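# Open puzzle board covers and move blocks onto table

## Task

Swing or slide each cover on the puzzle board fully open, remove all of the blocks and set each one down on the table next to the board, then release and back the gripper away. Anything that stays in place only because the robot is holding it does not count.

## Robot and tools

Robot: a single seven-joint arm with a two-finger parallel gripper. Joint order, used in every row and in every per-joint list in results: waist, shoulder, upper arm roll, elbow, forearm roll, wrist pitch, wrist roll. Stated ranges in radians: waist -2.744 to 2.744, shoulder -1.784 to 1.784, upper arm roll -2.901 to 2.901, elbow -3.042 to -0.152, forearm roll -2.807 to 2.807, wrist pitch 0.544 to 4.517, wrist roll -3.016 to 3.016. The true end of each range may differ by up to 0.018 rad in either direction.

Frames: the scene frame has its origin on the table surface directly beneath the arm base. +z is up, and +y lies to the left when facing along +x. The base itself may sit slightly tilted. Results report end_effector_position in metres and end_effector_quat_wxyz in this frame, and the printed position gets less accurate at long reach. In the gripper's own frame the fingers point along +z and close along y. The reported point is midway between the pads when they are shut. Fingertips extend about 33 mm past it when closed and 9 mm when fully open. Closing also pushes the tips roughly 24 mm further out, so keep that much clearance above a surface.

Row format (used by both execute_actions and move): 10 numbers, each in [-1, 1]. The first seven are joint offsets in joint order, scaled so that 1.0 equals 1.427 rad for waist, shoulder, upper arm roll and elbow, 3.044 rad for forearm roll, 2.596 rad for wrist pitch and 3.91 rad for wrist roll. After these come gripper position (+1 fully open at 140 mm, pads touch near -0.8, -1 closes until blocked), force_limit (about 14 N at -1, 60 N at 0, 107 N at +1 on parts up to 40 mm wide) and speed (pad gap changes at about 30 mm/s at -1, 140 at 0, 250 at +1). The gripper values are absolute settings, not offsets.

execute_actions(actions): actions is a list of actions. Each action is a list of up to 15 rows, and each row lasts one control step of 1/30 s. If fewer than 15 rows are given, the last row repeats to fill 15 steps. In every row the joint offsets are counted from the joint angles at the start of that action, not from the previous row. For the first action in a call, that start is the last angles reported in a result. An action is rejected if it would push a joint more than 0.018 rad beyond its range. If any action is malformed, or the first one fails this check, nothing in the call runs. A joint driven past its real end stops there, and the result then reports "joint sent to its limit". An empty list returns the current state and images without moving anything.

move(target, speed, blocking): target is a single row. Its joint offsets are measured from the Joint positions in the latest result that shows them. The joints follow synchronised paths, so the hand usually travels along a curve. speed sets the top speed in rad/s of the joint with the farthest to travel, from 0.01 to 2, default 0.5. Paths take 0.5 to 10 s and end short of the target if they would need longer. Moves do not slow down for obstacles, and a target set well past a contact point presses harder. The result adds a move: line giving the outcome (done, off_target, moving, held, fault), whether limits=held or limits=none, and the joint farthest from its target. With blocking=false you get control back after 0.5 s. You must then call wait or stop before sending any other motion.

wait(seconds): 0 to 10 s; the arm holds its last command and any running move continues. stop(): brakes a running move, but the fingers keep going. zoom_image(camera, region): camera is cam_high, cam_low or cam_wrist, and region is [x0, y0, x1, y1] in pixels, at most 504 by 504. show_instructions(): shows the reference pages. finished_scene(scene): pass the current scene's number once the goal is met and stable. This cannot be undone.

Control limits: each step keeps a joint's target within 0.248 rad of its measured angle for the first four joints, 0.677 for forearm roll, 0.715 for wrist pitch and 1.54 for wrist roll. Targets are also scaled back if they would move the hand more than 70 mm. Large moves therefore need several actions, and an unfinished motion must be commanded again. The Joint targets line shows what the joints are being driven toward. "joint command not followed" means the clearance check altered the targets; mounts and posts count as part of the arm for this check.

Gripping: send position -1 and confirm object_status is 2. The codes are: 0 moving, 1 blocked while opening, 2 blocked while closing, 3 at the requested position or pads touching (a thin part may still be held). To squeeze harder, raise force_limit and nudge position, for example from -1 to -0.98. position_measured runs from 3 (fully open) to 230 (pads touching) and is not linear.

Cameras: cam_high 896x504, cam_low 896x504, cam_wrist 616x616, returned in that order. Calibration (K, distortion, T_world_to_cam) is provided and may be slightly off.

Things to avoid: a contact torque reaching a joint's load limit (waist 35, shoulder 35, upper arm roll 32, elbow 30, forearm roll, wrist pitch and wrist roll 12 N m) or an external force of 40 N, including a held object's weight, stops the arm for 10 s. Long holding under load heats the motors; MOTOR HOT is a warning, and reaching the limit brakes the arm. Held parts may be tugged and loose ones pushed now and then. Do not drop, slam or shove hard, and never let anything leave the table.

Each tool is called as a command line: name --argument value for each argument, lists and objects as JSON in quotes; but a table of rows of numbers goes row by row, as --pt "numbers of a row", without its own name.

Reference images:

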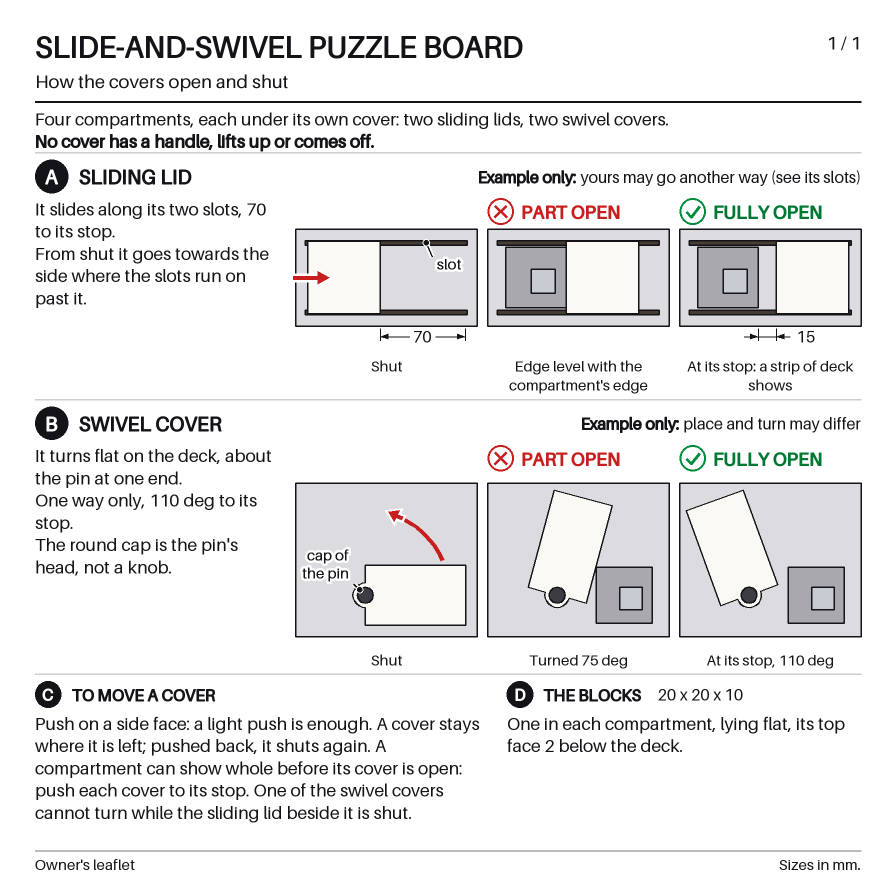

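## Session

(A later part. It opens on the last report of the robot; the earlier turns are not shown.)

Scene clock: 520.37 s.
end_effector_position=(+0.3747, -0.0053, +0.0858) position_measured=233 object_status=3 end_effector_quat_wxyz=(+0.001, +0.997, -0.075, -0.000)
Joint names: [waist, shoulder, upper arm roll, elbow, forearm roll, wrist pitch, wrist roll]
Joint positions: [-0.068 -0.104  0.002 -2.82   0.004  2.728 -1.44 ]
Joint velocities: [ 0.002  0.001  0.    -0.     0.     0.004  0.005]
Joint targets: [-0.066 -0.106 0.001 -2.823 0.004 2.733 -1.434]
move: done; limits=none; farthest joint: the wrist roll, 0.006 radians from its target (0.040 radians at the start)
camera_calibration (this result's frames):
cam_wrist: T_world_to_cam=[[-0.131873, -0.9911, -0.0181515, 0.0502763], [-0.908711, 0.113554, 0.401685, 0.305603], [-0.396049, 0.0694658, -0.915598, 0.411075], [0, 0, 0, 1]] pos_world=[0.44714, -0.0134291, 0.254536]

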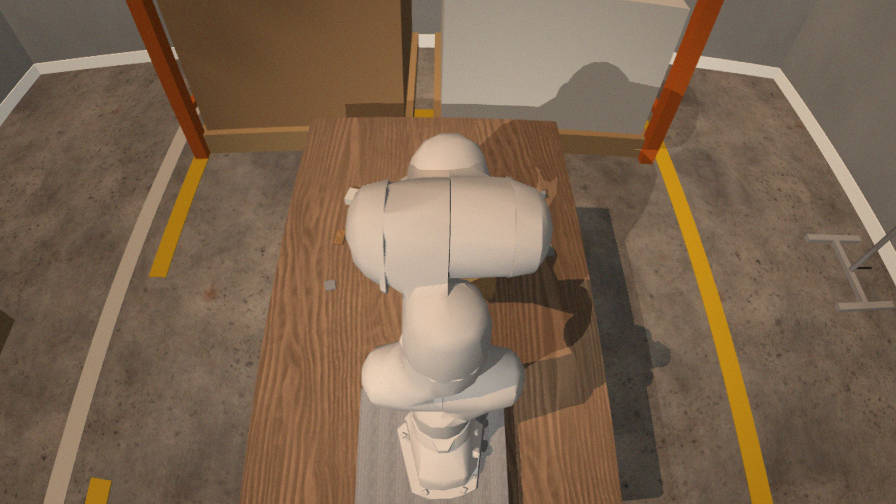

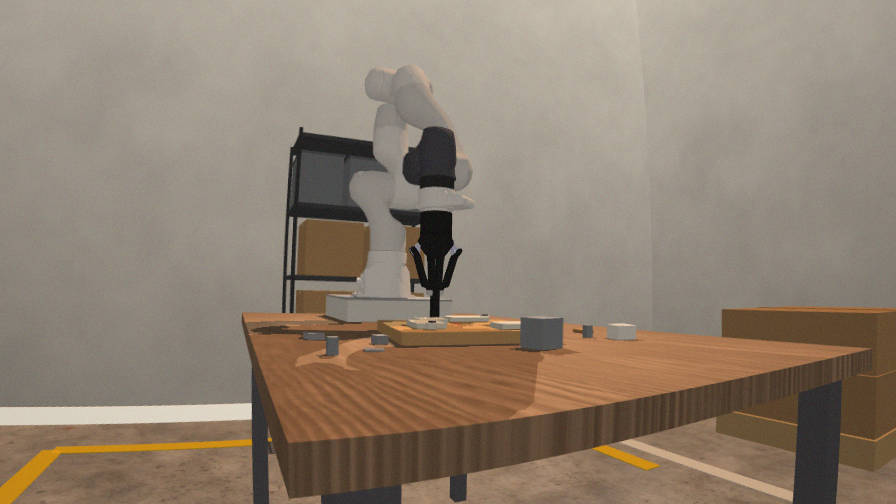

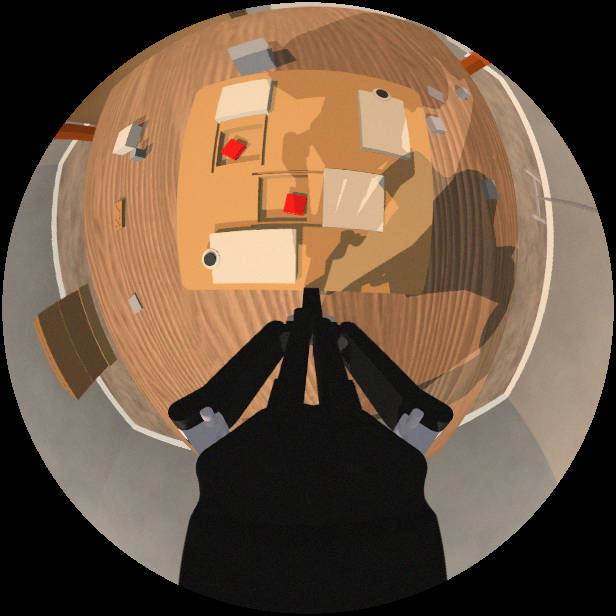

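zoom_image --camera "cam_wrist" --region '[190, 160, 340, 310]'

zoom_image --camera "cam_low" --region '[400, 270, 500, 340]'

Region (190, 160, 340, 310) of cam_wrist's 616x616 image, scaled by 3.360, with more detail than that image has.

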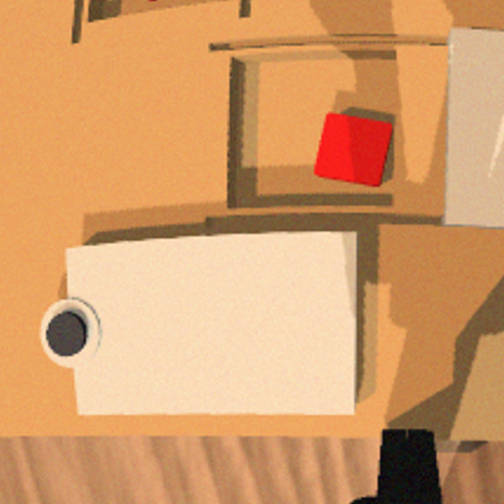

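Region (400, 270, 500, 340) of cam_low's 896x504 image, scaled by 5.040, with more detail than that image has; it fills the top 353 rows of this view, and the rest is white.

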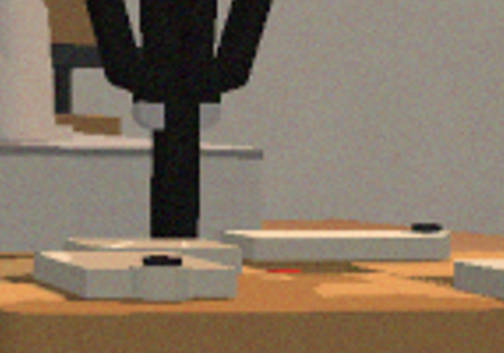

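move --target '[0.0524, 0.0066, 0, 0.0144, 0, -0.0059, 0.0203, -1, 0, 1]' --speed 0.2

Scene clock: 548.97 s.
end_effector_position=(+0.3799, +0.0220, +0.0880) position_measured=233 object_status=3 end_effector_quat_wxyz=(+0.001, +0.997, -0.075, -0.000)
Joint names: [waist, shoulder, upper arm roll, elbow, forearm roll, wrist pitch, wrist roll]
Joint positions: [ 0.004 -0.097  0.001 -2.802  0.004  2.717 -1.367]
Joint velocities: [-0.    -0.001  0.001  0.    -0.002  0.     0.006]
Joint targets: [0.007 -0.094 0.002 -2.799 0.004 2.712 -1.361]
move: done; limits=none; farthest joint: the wrist roll, 0.006 radians from its target (0.078 radians at the start)
camera_calibration (this result's frames):
cam_wrist: T_world_to_cam=[[-0.132987, -0.990934, -0.0190919, 0.0786057], [-0.908717, 0.114218, 0.401483, 0.306408], [-0.395662, 0.0707412, -0.915668, 0.413107], [0, 0, 0, 1]] pos_world=[0.452342, 0.013672, 0.256752]

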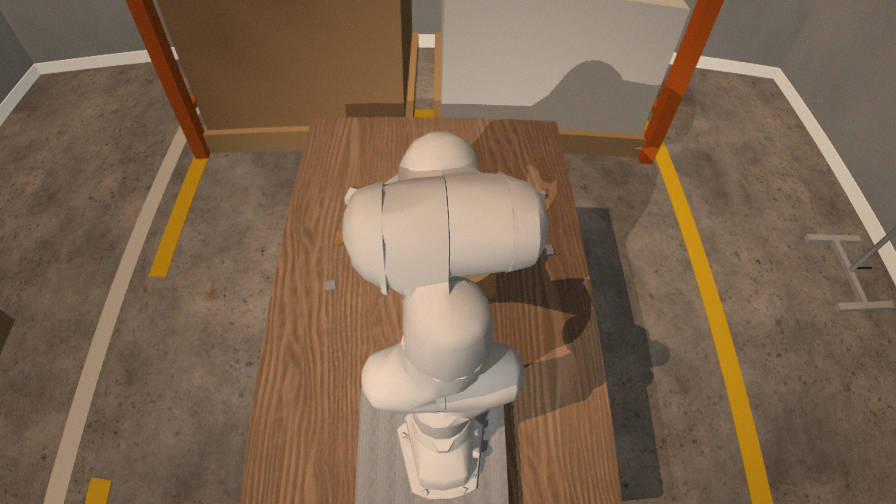

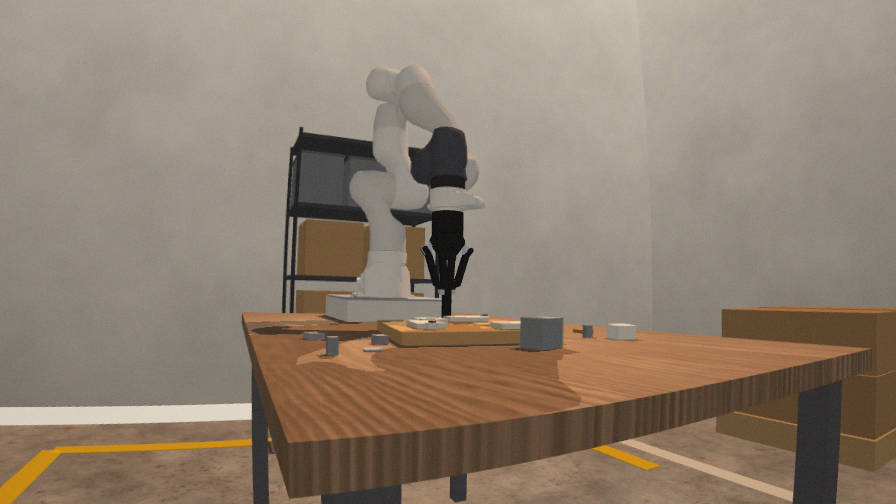

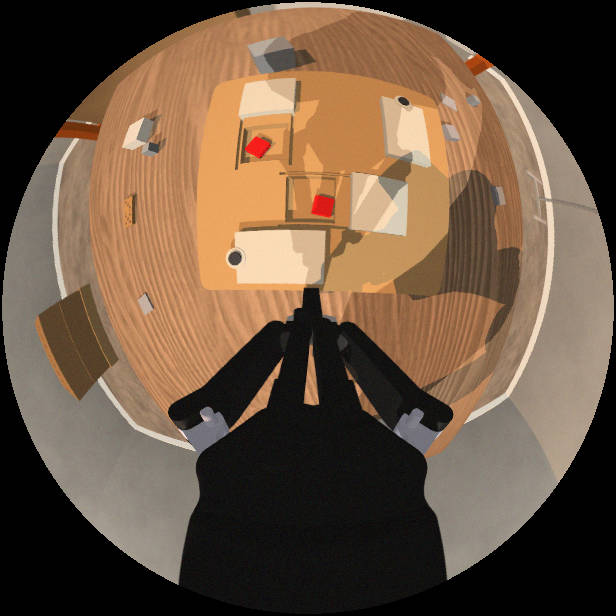

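move --target '[-0.0199, 0.1224, 0, 0.1608, 0, -0.0216, -0.0081, -1, 0, 1]' --speed 0.2

Scene clock: 555.53 s.
end_effector_position=(+0.4525, +0.0146, +0.0874) position_measured=233 object_status=3 end_effector_quat_wxyz=(+0.001, +0.997, -0.075, +0.001)
Joint names: [waist, shoulder, upper arm roll, elbow, forearm roll, wrist pitch, wrist roll]
Joint positions: [-0.022  0.075  0.001 -2.576  0.004  2.665 -1.392]
Joint velocities: [ 0.001 -0.001  0.001  0.002  0.002 -0.002 -0.005]
Joint targets: [-0.024 0.078 0.001 -2.573 0.004 2.661 -1.398]
move: done; limits=none; farthest joint: the wrist roll, 0.006 radians from its target (0.034 radians at the start)
camera_calibration (this result's frames):
cam_wrist: T_world_to_cam=[[-0.133287, -0.99088, -0.0197848, 0.0810569], [-0.909987, 0.114449, 0.398529, 0.374297], [-0.39263, 0.0711228, -0.916942, 0.440495], [0, 0, 0, 1]] pos_world=[0.524361, 0.00615053, 0.256344]

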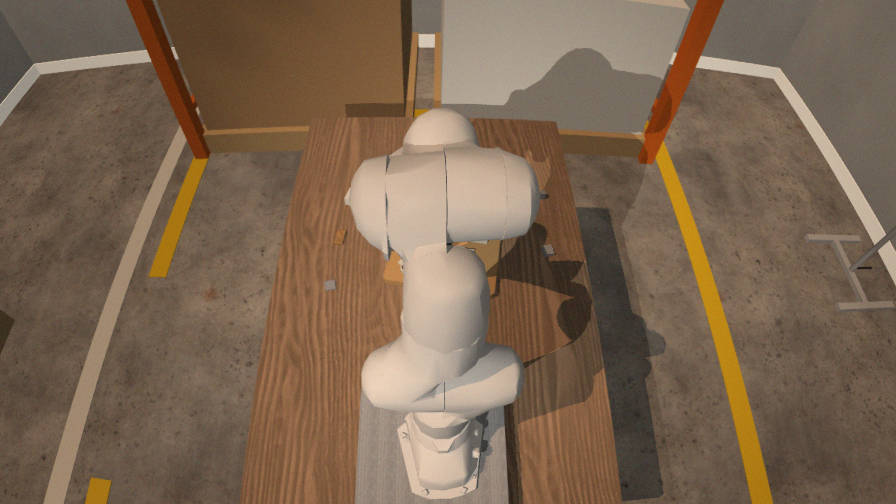

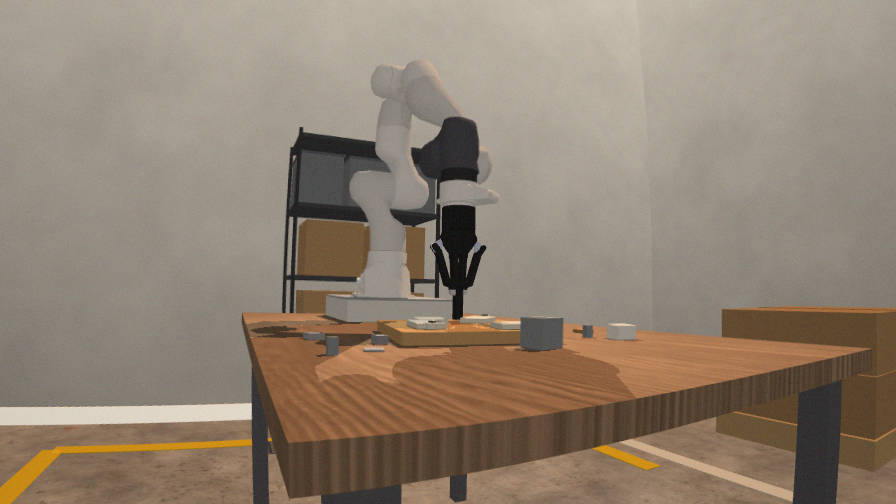

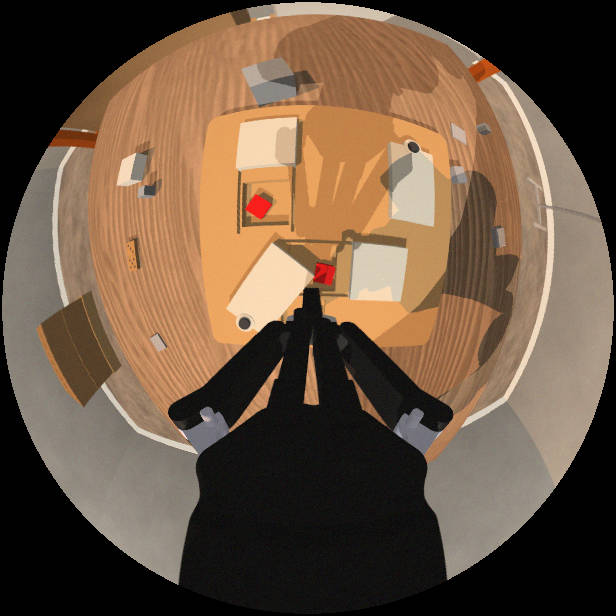

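move --target '[0.0810, 0.0976, 0, 0.1474, 0, -0.0295, -0.0623, -1, 0, 1]' --speed 0.2

Scene clock: 567.63 s.
end_effector_position=(+0.5073, +0.0697, +0.0872) position_measured=233 object_status=3 end_effector_quat_wxyz=(+0.001, +0.995, +0.096, -0.002)
Joint names: [waist, shoulder, upper arm roll, elbow, forearm roll, wrist pitch, wrist roll]
Joint positions: [ 0.087  0.211 -0.002 -2.369  0.004  2.588 -1.631]
Joint velocities: [ 0.001  0.     0.001  0.001  0.    -0.001 -0.006]
Joint targets: [0.094 0.214 0.001 -2.365 0.004 2.589 -1.636]
move: done; limits=none; farthest joint: the waist, 0.007 radians from its target (0.116 radians at the start)
camera_calibration (this result's frames):
cam_wrist: T_world_to_cam=[[0.208905, -0.977724, -0.0203691, -0.031439], [-0.892326, -0.199098, 0.405111, 0.430209], [-0.400142, -0.0664537, -0.914041, 0.471044], [0, 0, 0, 1]] pos_world=[0.578938, 0.0862177, 0.255631]

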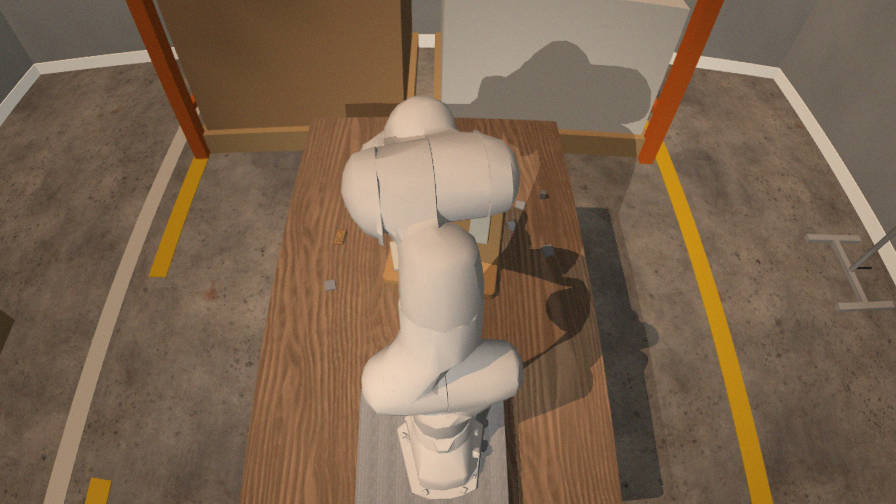

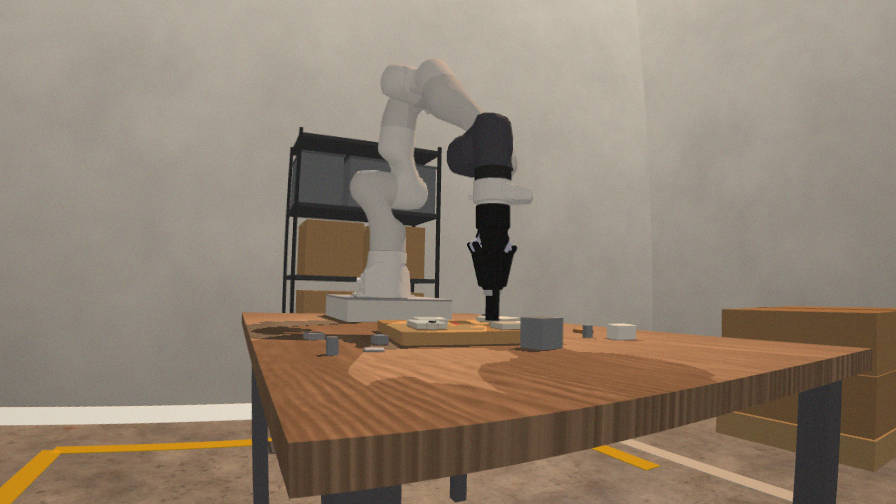

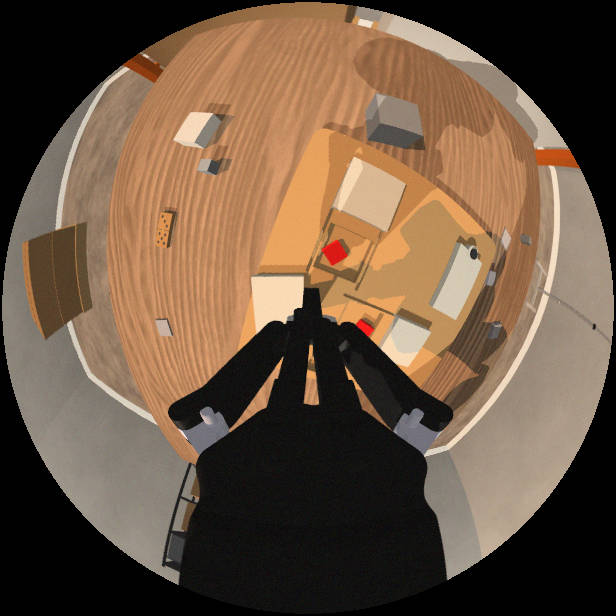

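zoom_image --camera "cam_low" --region '[430, 270, 530, 350]'

zoom_image --camera "cam_wrist" --region '[230, 220, 370, 360]'

Region (430, 270, 530, 350) of cam_low's 896x504 image, scaled by 5.040, with more detail than that image has; it fills the top 403 rows of this view, and the rest is white.

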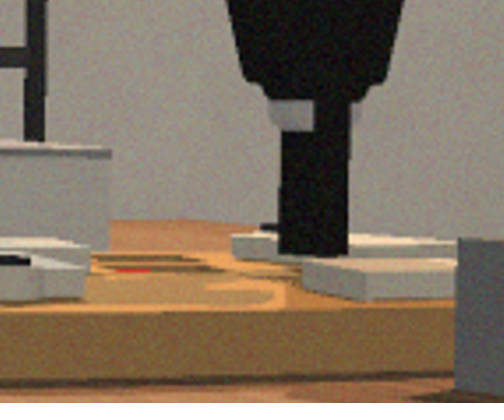

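Region (230, 220, 370, 360) of cam_wrist's 616x616 image, scaled by 3.600, with more detail than that image has.

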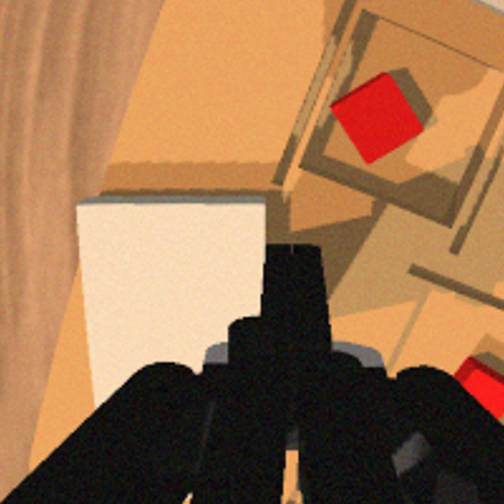

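move --target '[-0.2904, 0.0484, 0.0028, 0.1324, 0.0036, -0.0469, -0.0181, -1, 0, 1]' --speed 0.4

Scene clock: 613.00 s.
end_effector_position=(+0.5432, -0.1512, +0.1124) position_measured=233 object_status=3 end_effector_quat_wxyz=(+0.000, +0.997, -0.079, +0.000)
Joint names: [waist, shoulder, upper arm roll, elbow, forearm roll, wrist pitch, wrist roll]
Joint positions: [-0.326  0.277 -0.    -2.183  0.011  2.471 -1.696]
Joint velocities: [ 0.001 -0.002  0.001  0.001  0.    -0.002 -0.006]
Joint targets: [-0.328 0.280 0.002 -2.180 0.015 2.467 -1.702]
move: done; limits=none; farthest joint: the wrist roll, 0.006 radians from its target (0.069 radians at the start)
camera_calibration (this result's frames):
cam_wrist: T_world_to_cam=[[-0.139857, -0.989966, -0.0201611, -0.0668885], [-0.908322, 0.120164, 0.400638, 0.465525], [-0.394196, 0.0743448, -0.916014, 0.512056], [0, 0, 0, 1]] pos_world=[0.615343, -0.160225, 0.281195]

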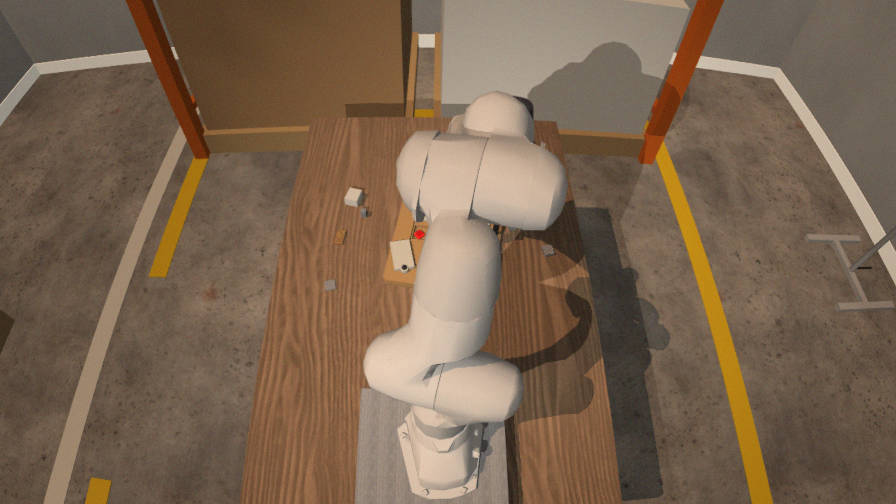

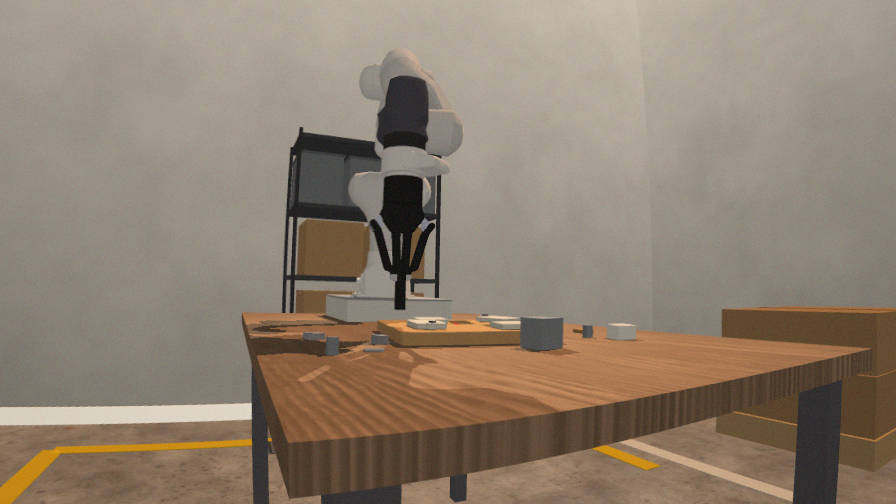

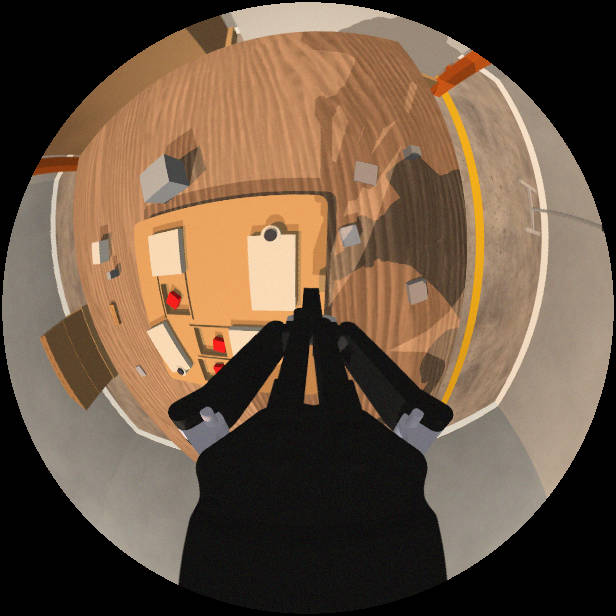

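zoom_image --camera "cam_wrist" --region '[230, 200, 370, 340]'

zoom_image --camera "cam_low" --region '[360, 270, 460, 350]'

Region (230, 200, 370, 340) of cam_wrist's 616x616 image, scaled by 3.600, with more detail than that image has.

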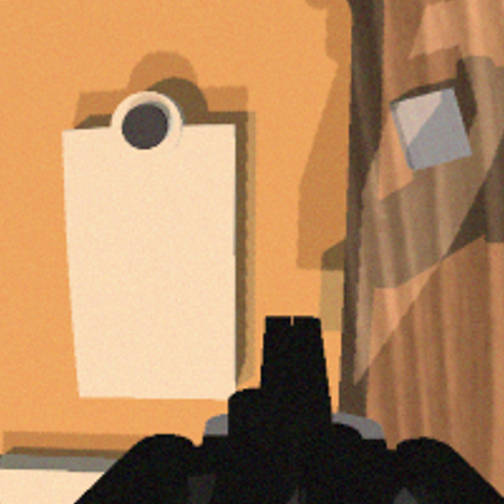

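Region (360, 270, 460, 350) of cam_low's 896x504 image, scaled by 5.040, with more detail than that image has; it fills the top 403 rows of this view, and the rest is white.

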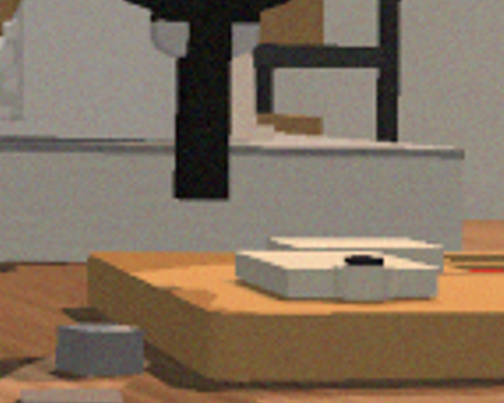

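move --target '[0.0050, 0.0373, 0, -0.0052, 0, 0.0231, -0.0026, -1, 0, 1]' --speed 0.15

zoom_image --camera "cam_low" --region '[360, 270, 460, 350]'

Scene clock: 636.33 s.
end_effector_position=(+0.5426, -0.1486, +0.0863) position_measured=233 object_status=3 end_effector_quat_wxyz=(+0.000, +0.997, -0.074, -0.001)
Joint names: [waist, shoulder, upper arm roll, elbow, forearm roll, wrist pitch, wrist roll]
Joint positions: [-0.321  0.329  0.    -2.189  0.011  2.526 -1.701]
Joint velocities: [ 0.     0.    -0.001 -0.001  0.     0.004 -0.   ]
Joint targets: [-0.319 0.330 -0.000 -2.190 0.011 2.531 -1.706]
move: done; limits=none; farthest joint: the wrist pitch, 0.005 radians from its target (0.060 radians at the start)
camera_calibration (this result's frames):
cam_wrist: T_world_to_cam=[[-0.130144, -0.991291, -0.020113, -0.0703668], [-0.90862, 0.111122, 0.402569, 0.473823], [-0.396829, 0.0706669, -0.915168, 0.48856], [0, 0, 0, 1]] pos_world=[0.615241, -0.156931, 0.254952]

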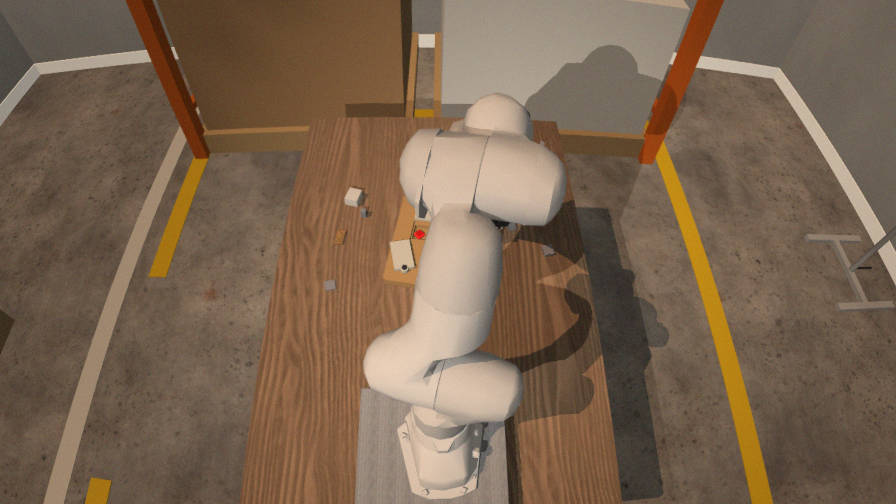

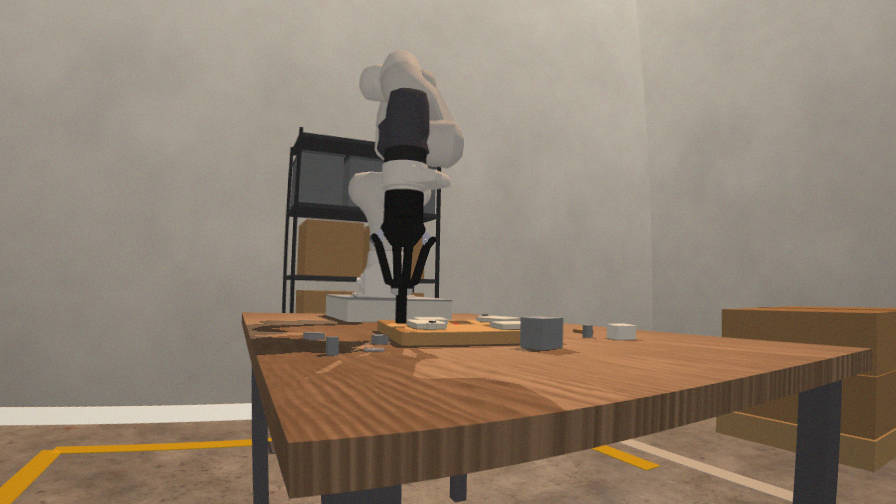

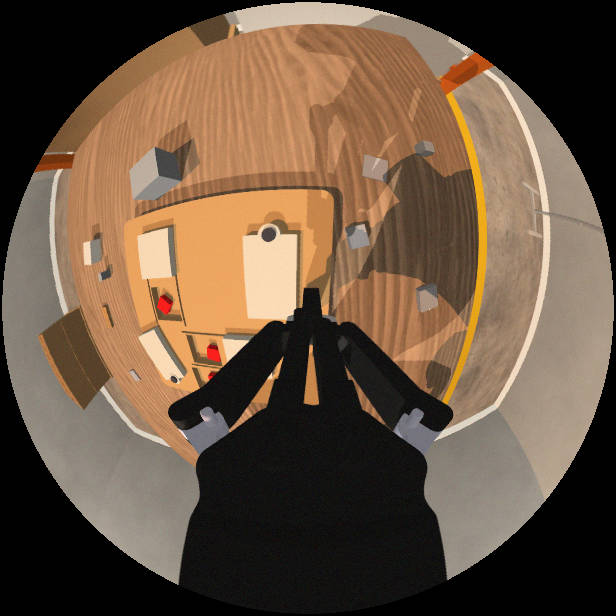

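Region (360, 270, 460, 350) of cam_low's 896x504 image, scaled by 5.040, with more detail than that image has; it fills the top 403 rows of this view, and the rest is white.

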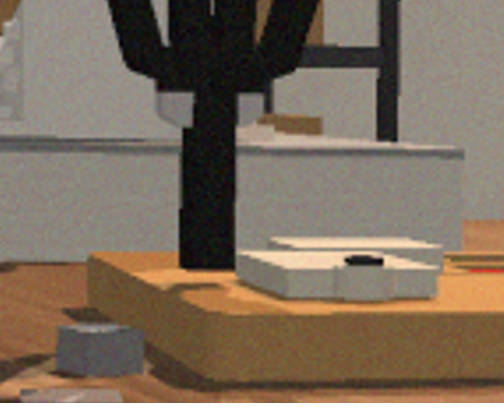

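move --target '[0.0196, 0, 0, 0, 0, 0, 0.0075, -1, 0, 1]' --speed 0.06

Scene clock: 642.60 s.
end_effector_position=(+0.5464, -0.1351, +0.0863) position_measured=233 object_status=3 end_effector_quat_wxyz=(+0.000, +0.997, -0.073, -0.000)
Joint names: [waist, shoulder, upper arm roll, elbow, forearm roll, wrist pitch, wrist roll]
Joint positions: [-0.297  0.329  0.    -2.189  0.011  2.527 -1.678]
Joint velocities: [ 0.001  0.     0.    -0.001 -0.001  0.     0.006]
Joint targets: [-0.294 0.329 0.000 -2.189 0.011 2.526 -1.672]
move: done; limits=none; farthest joint: the wrist roll, 0.006 radians from its target (0.030 radians at the start)
camera_calibration (this result's frames):
cam_wrist: T_world_to_cam=[[-0.128577, -0.991492, -0.0202701, -0.0574099], [-0.909035, 0.109665, 0.402031, 0.475821], [-0.396388, 0.0701182, -0.915402, 0.488768], [0, 0, 0, 1]] pos_world=[0.618898, -0.143374, 0.254961]

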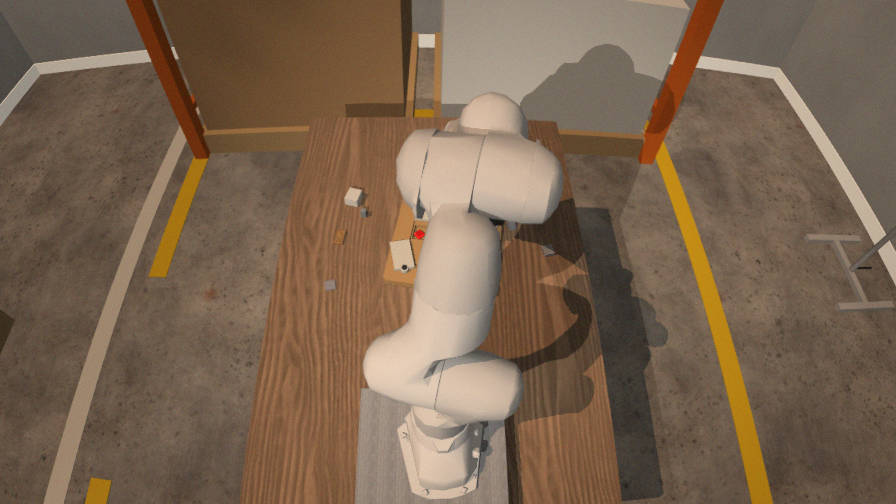

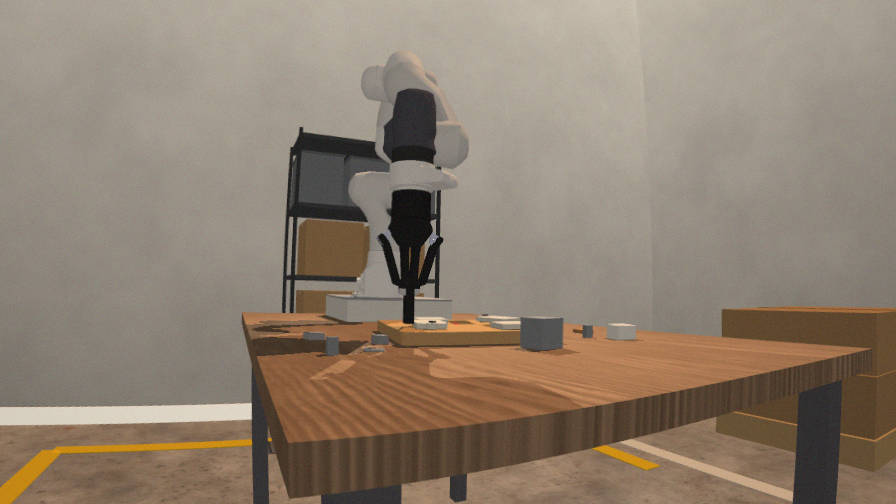

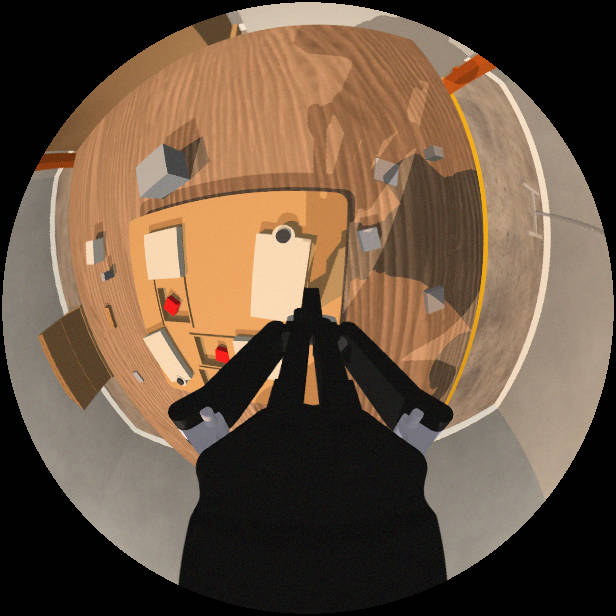

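move --target '[0.077, 0, 0, 0, 0, 0, 0.0290, -1, 0, 1]' --speed 0.12

Scene clock: 651.27 s.
end_effector_position=(+0.5573, -0.0760, +0.0858) position_measured=233 object_status=3 end_effector_quat_wxyz=(-0.000, +0.997, -0.073, -0.001)
Joint names: [waist, shoulder, upper arm roll, elbow, forearm roll, wrist pitch, wrist roll]
Joint positions: [-0.189  0.329 -0.    -2.189  0.011  2.526 -1.571]
Joint velocities: [ 0.     0.001 -0.     0.    -0.    -0.     0.006]
Joint targets: [-0.187 0.329 0.000 -2.189 0.011 2.527 -1.565]
move: done; limits=none; farthest joint: the wrist roll, 0.006 radians from its target (0.112 radians at the start)
camera_calibration (this result's frames):
cam_wrist: T_world_to_cam=[[-0.128638, -0.991465, -0.0211955, 0.00270953], [-0.908312, 0.109217, 0.403784, 0.478846], [-0.398023, 0.0711939, -0.914609, 0.489409], [0, 0, 0, 1]] pos_world=[0.630086, -0.0844546, 0.254325]

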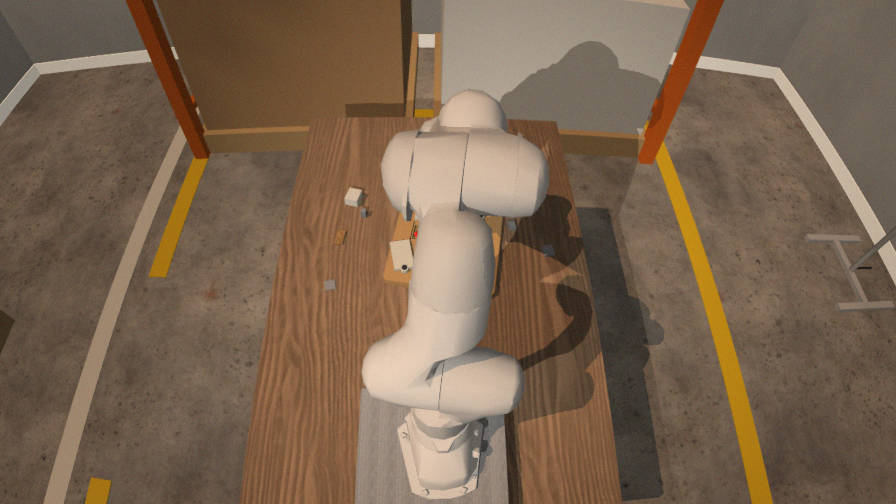

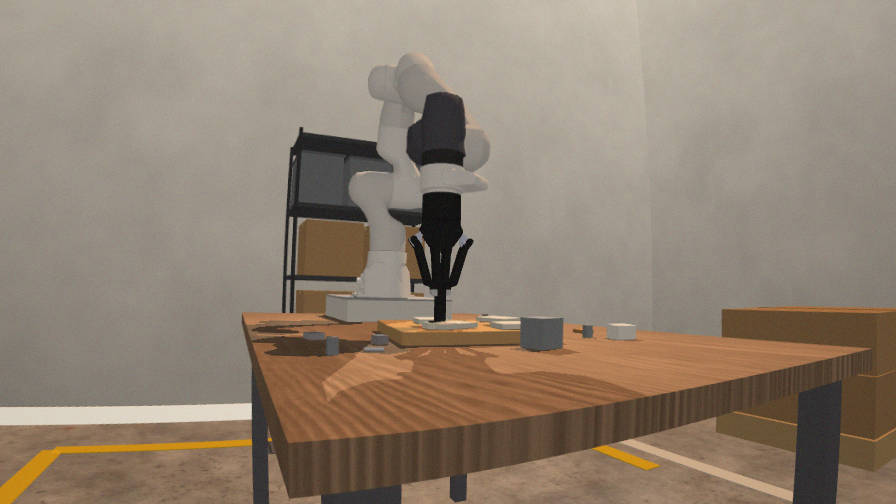

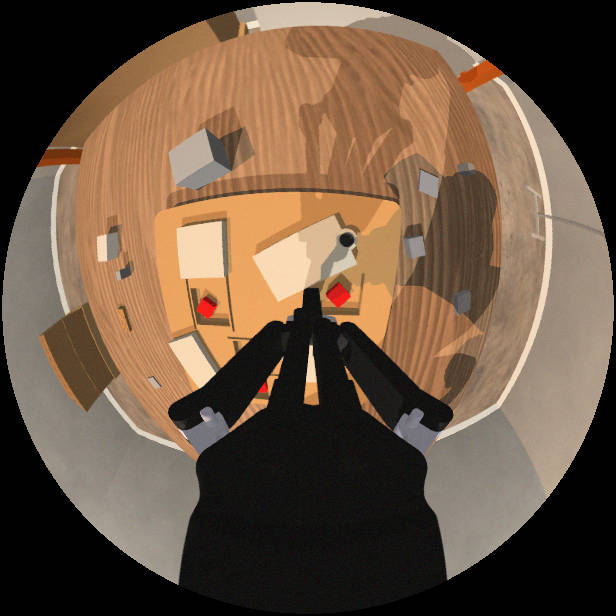

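move --target '[0.0474, 0.0915, 0, 0.1553, 0, -0.0342, 0.1083, -1, 0, 1]' --speed 0.35

Scene clock: 665.27 s.
end_effector_position=(+0.6130, -0.0434, +0.0837) position_measured=233 object_status=3 end_effector_quat_wxyz=(+0.000, +0.969, -0.247, -0.006)
Joint names: [waist, shoulder, upper arm roll, elbow, forearm roll, wrist pitch, wrist roll]
Joint positions: [-0.124  0.46  -0.001 -1.973  0.011  2.432 -1.153]
Joint velocities: [ 0.001 -0.002  0.     0.     0.001 -0.     0.007]
Joint targets: [-0.121 0.459 -0.000 -1.967 0.011 2.437 -1.147]
move: done; limits=none; farthest joint: the elbow, 0.006 radians from its target (0.221 radians at the start)
camera_calibration (this result's frames):
cam_wrist: T_world_to_cam=[[-0.46325, -0.886057, -0.0174167, 0.251574], [-0.810544, 0.41566, 0.412608, 0.479329], [-0.358355, 0.205258, -0.910742, 0.488567], [0, 0, 0, 1]] pos_world=[0.680139, -0.0766111, 0.251565]

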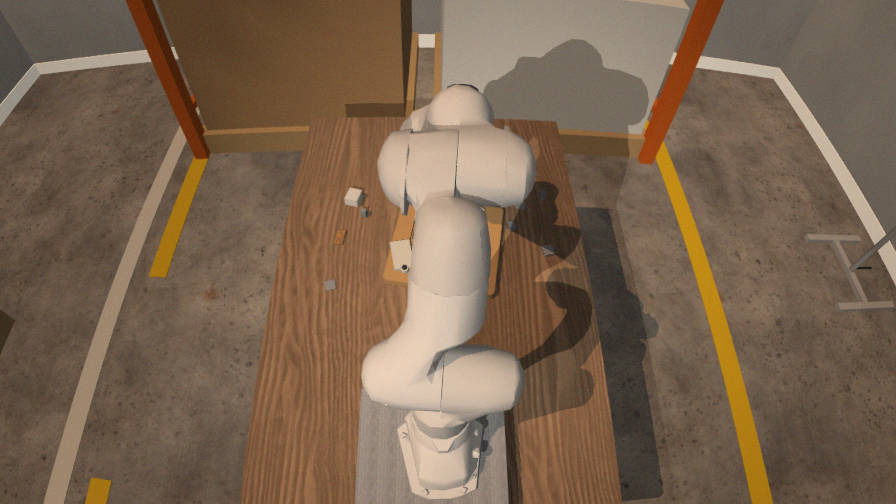

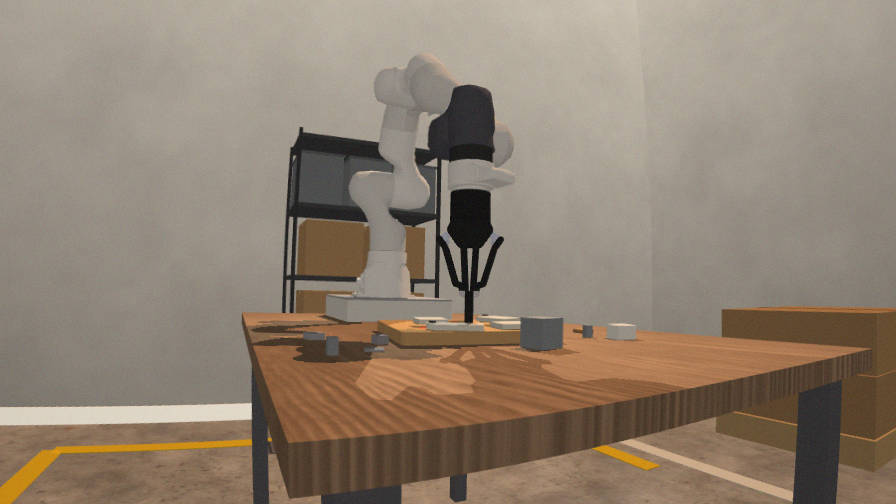

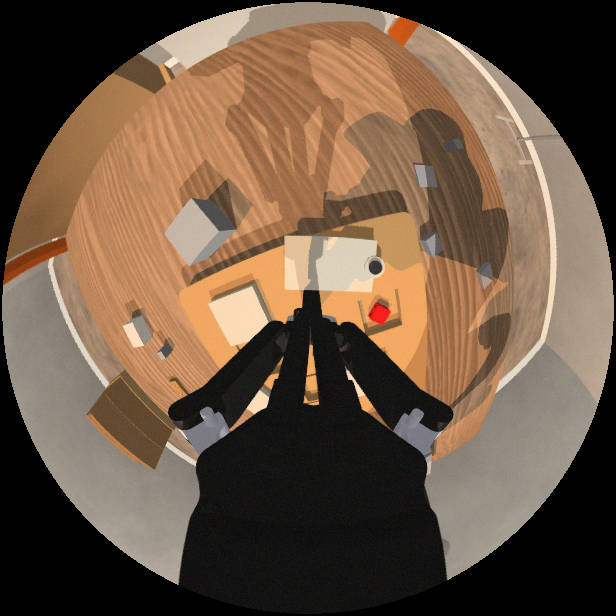

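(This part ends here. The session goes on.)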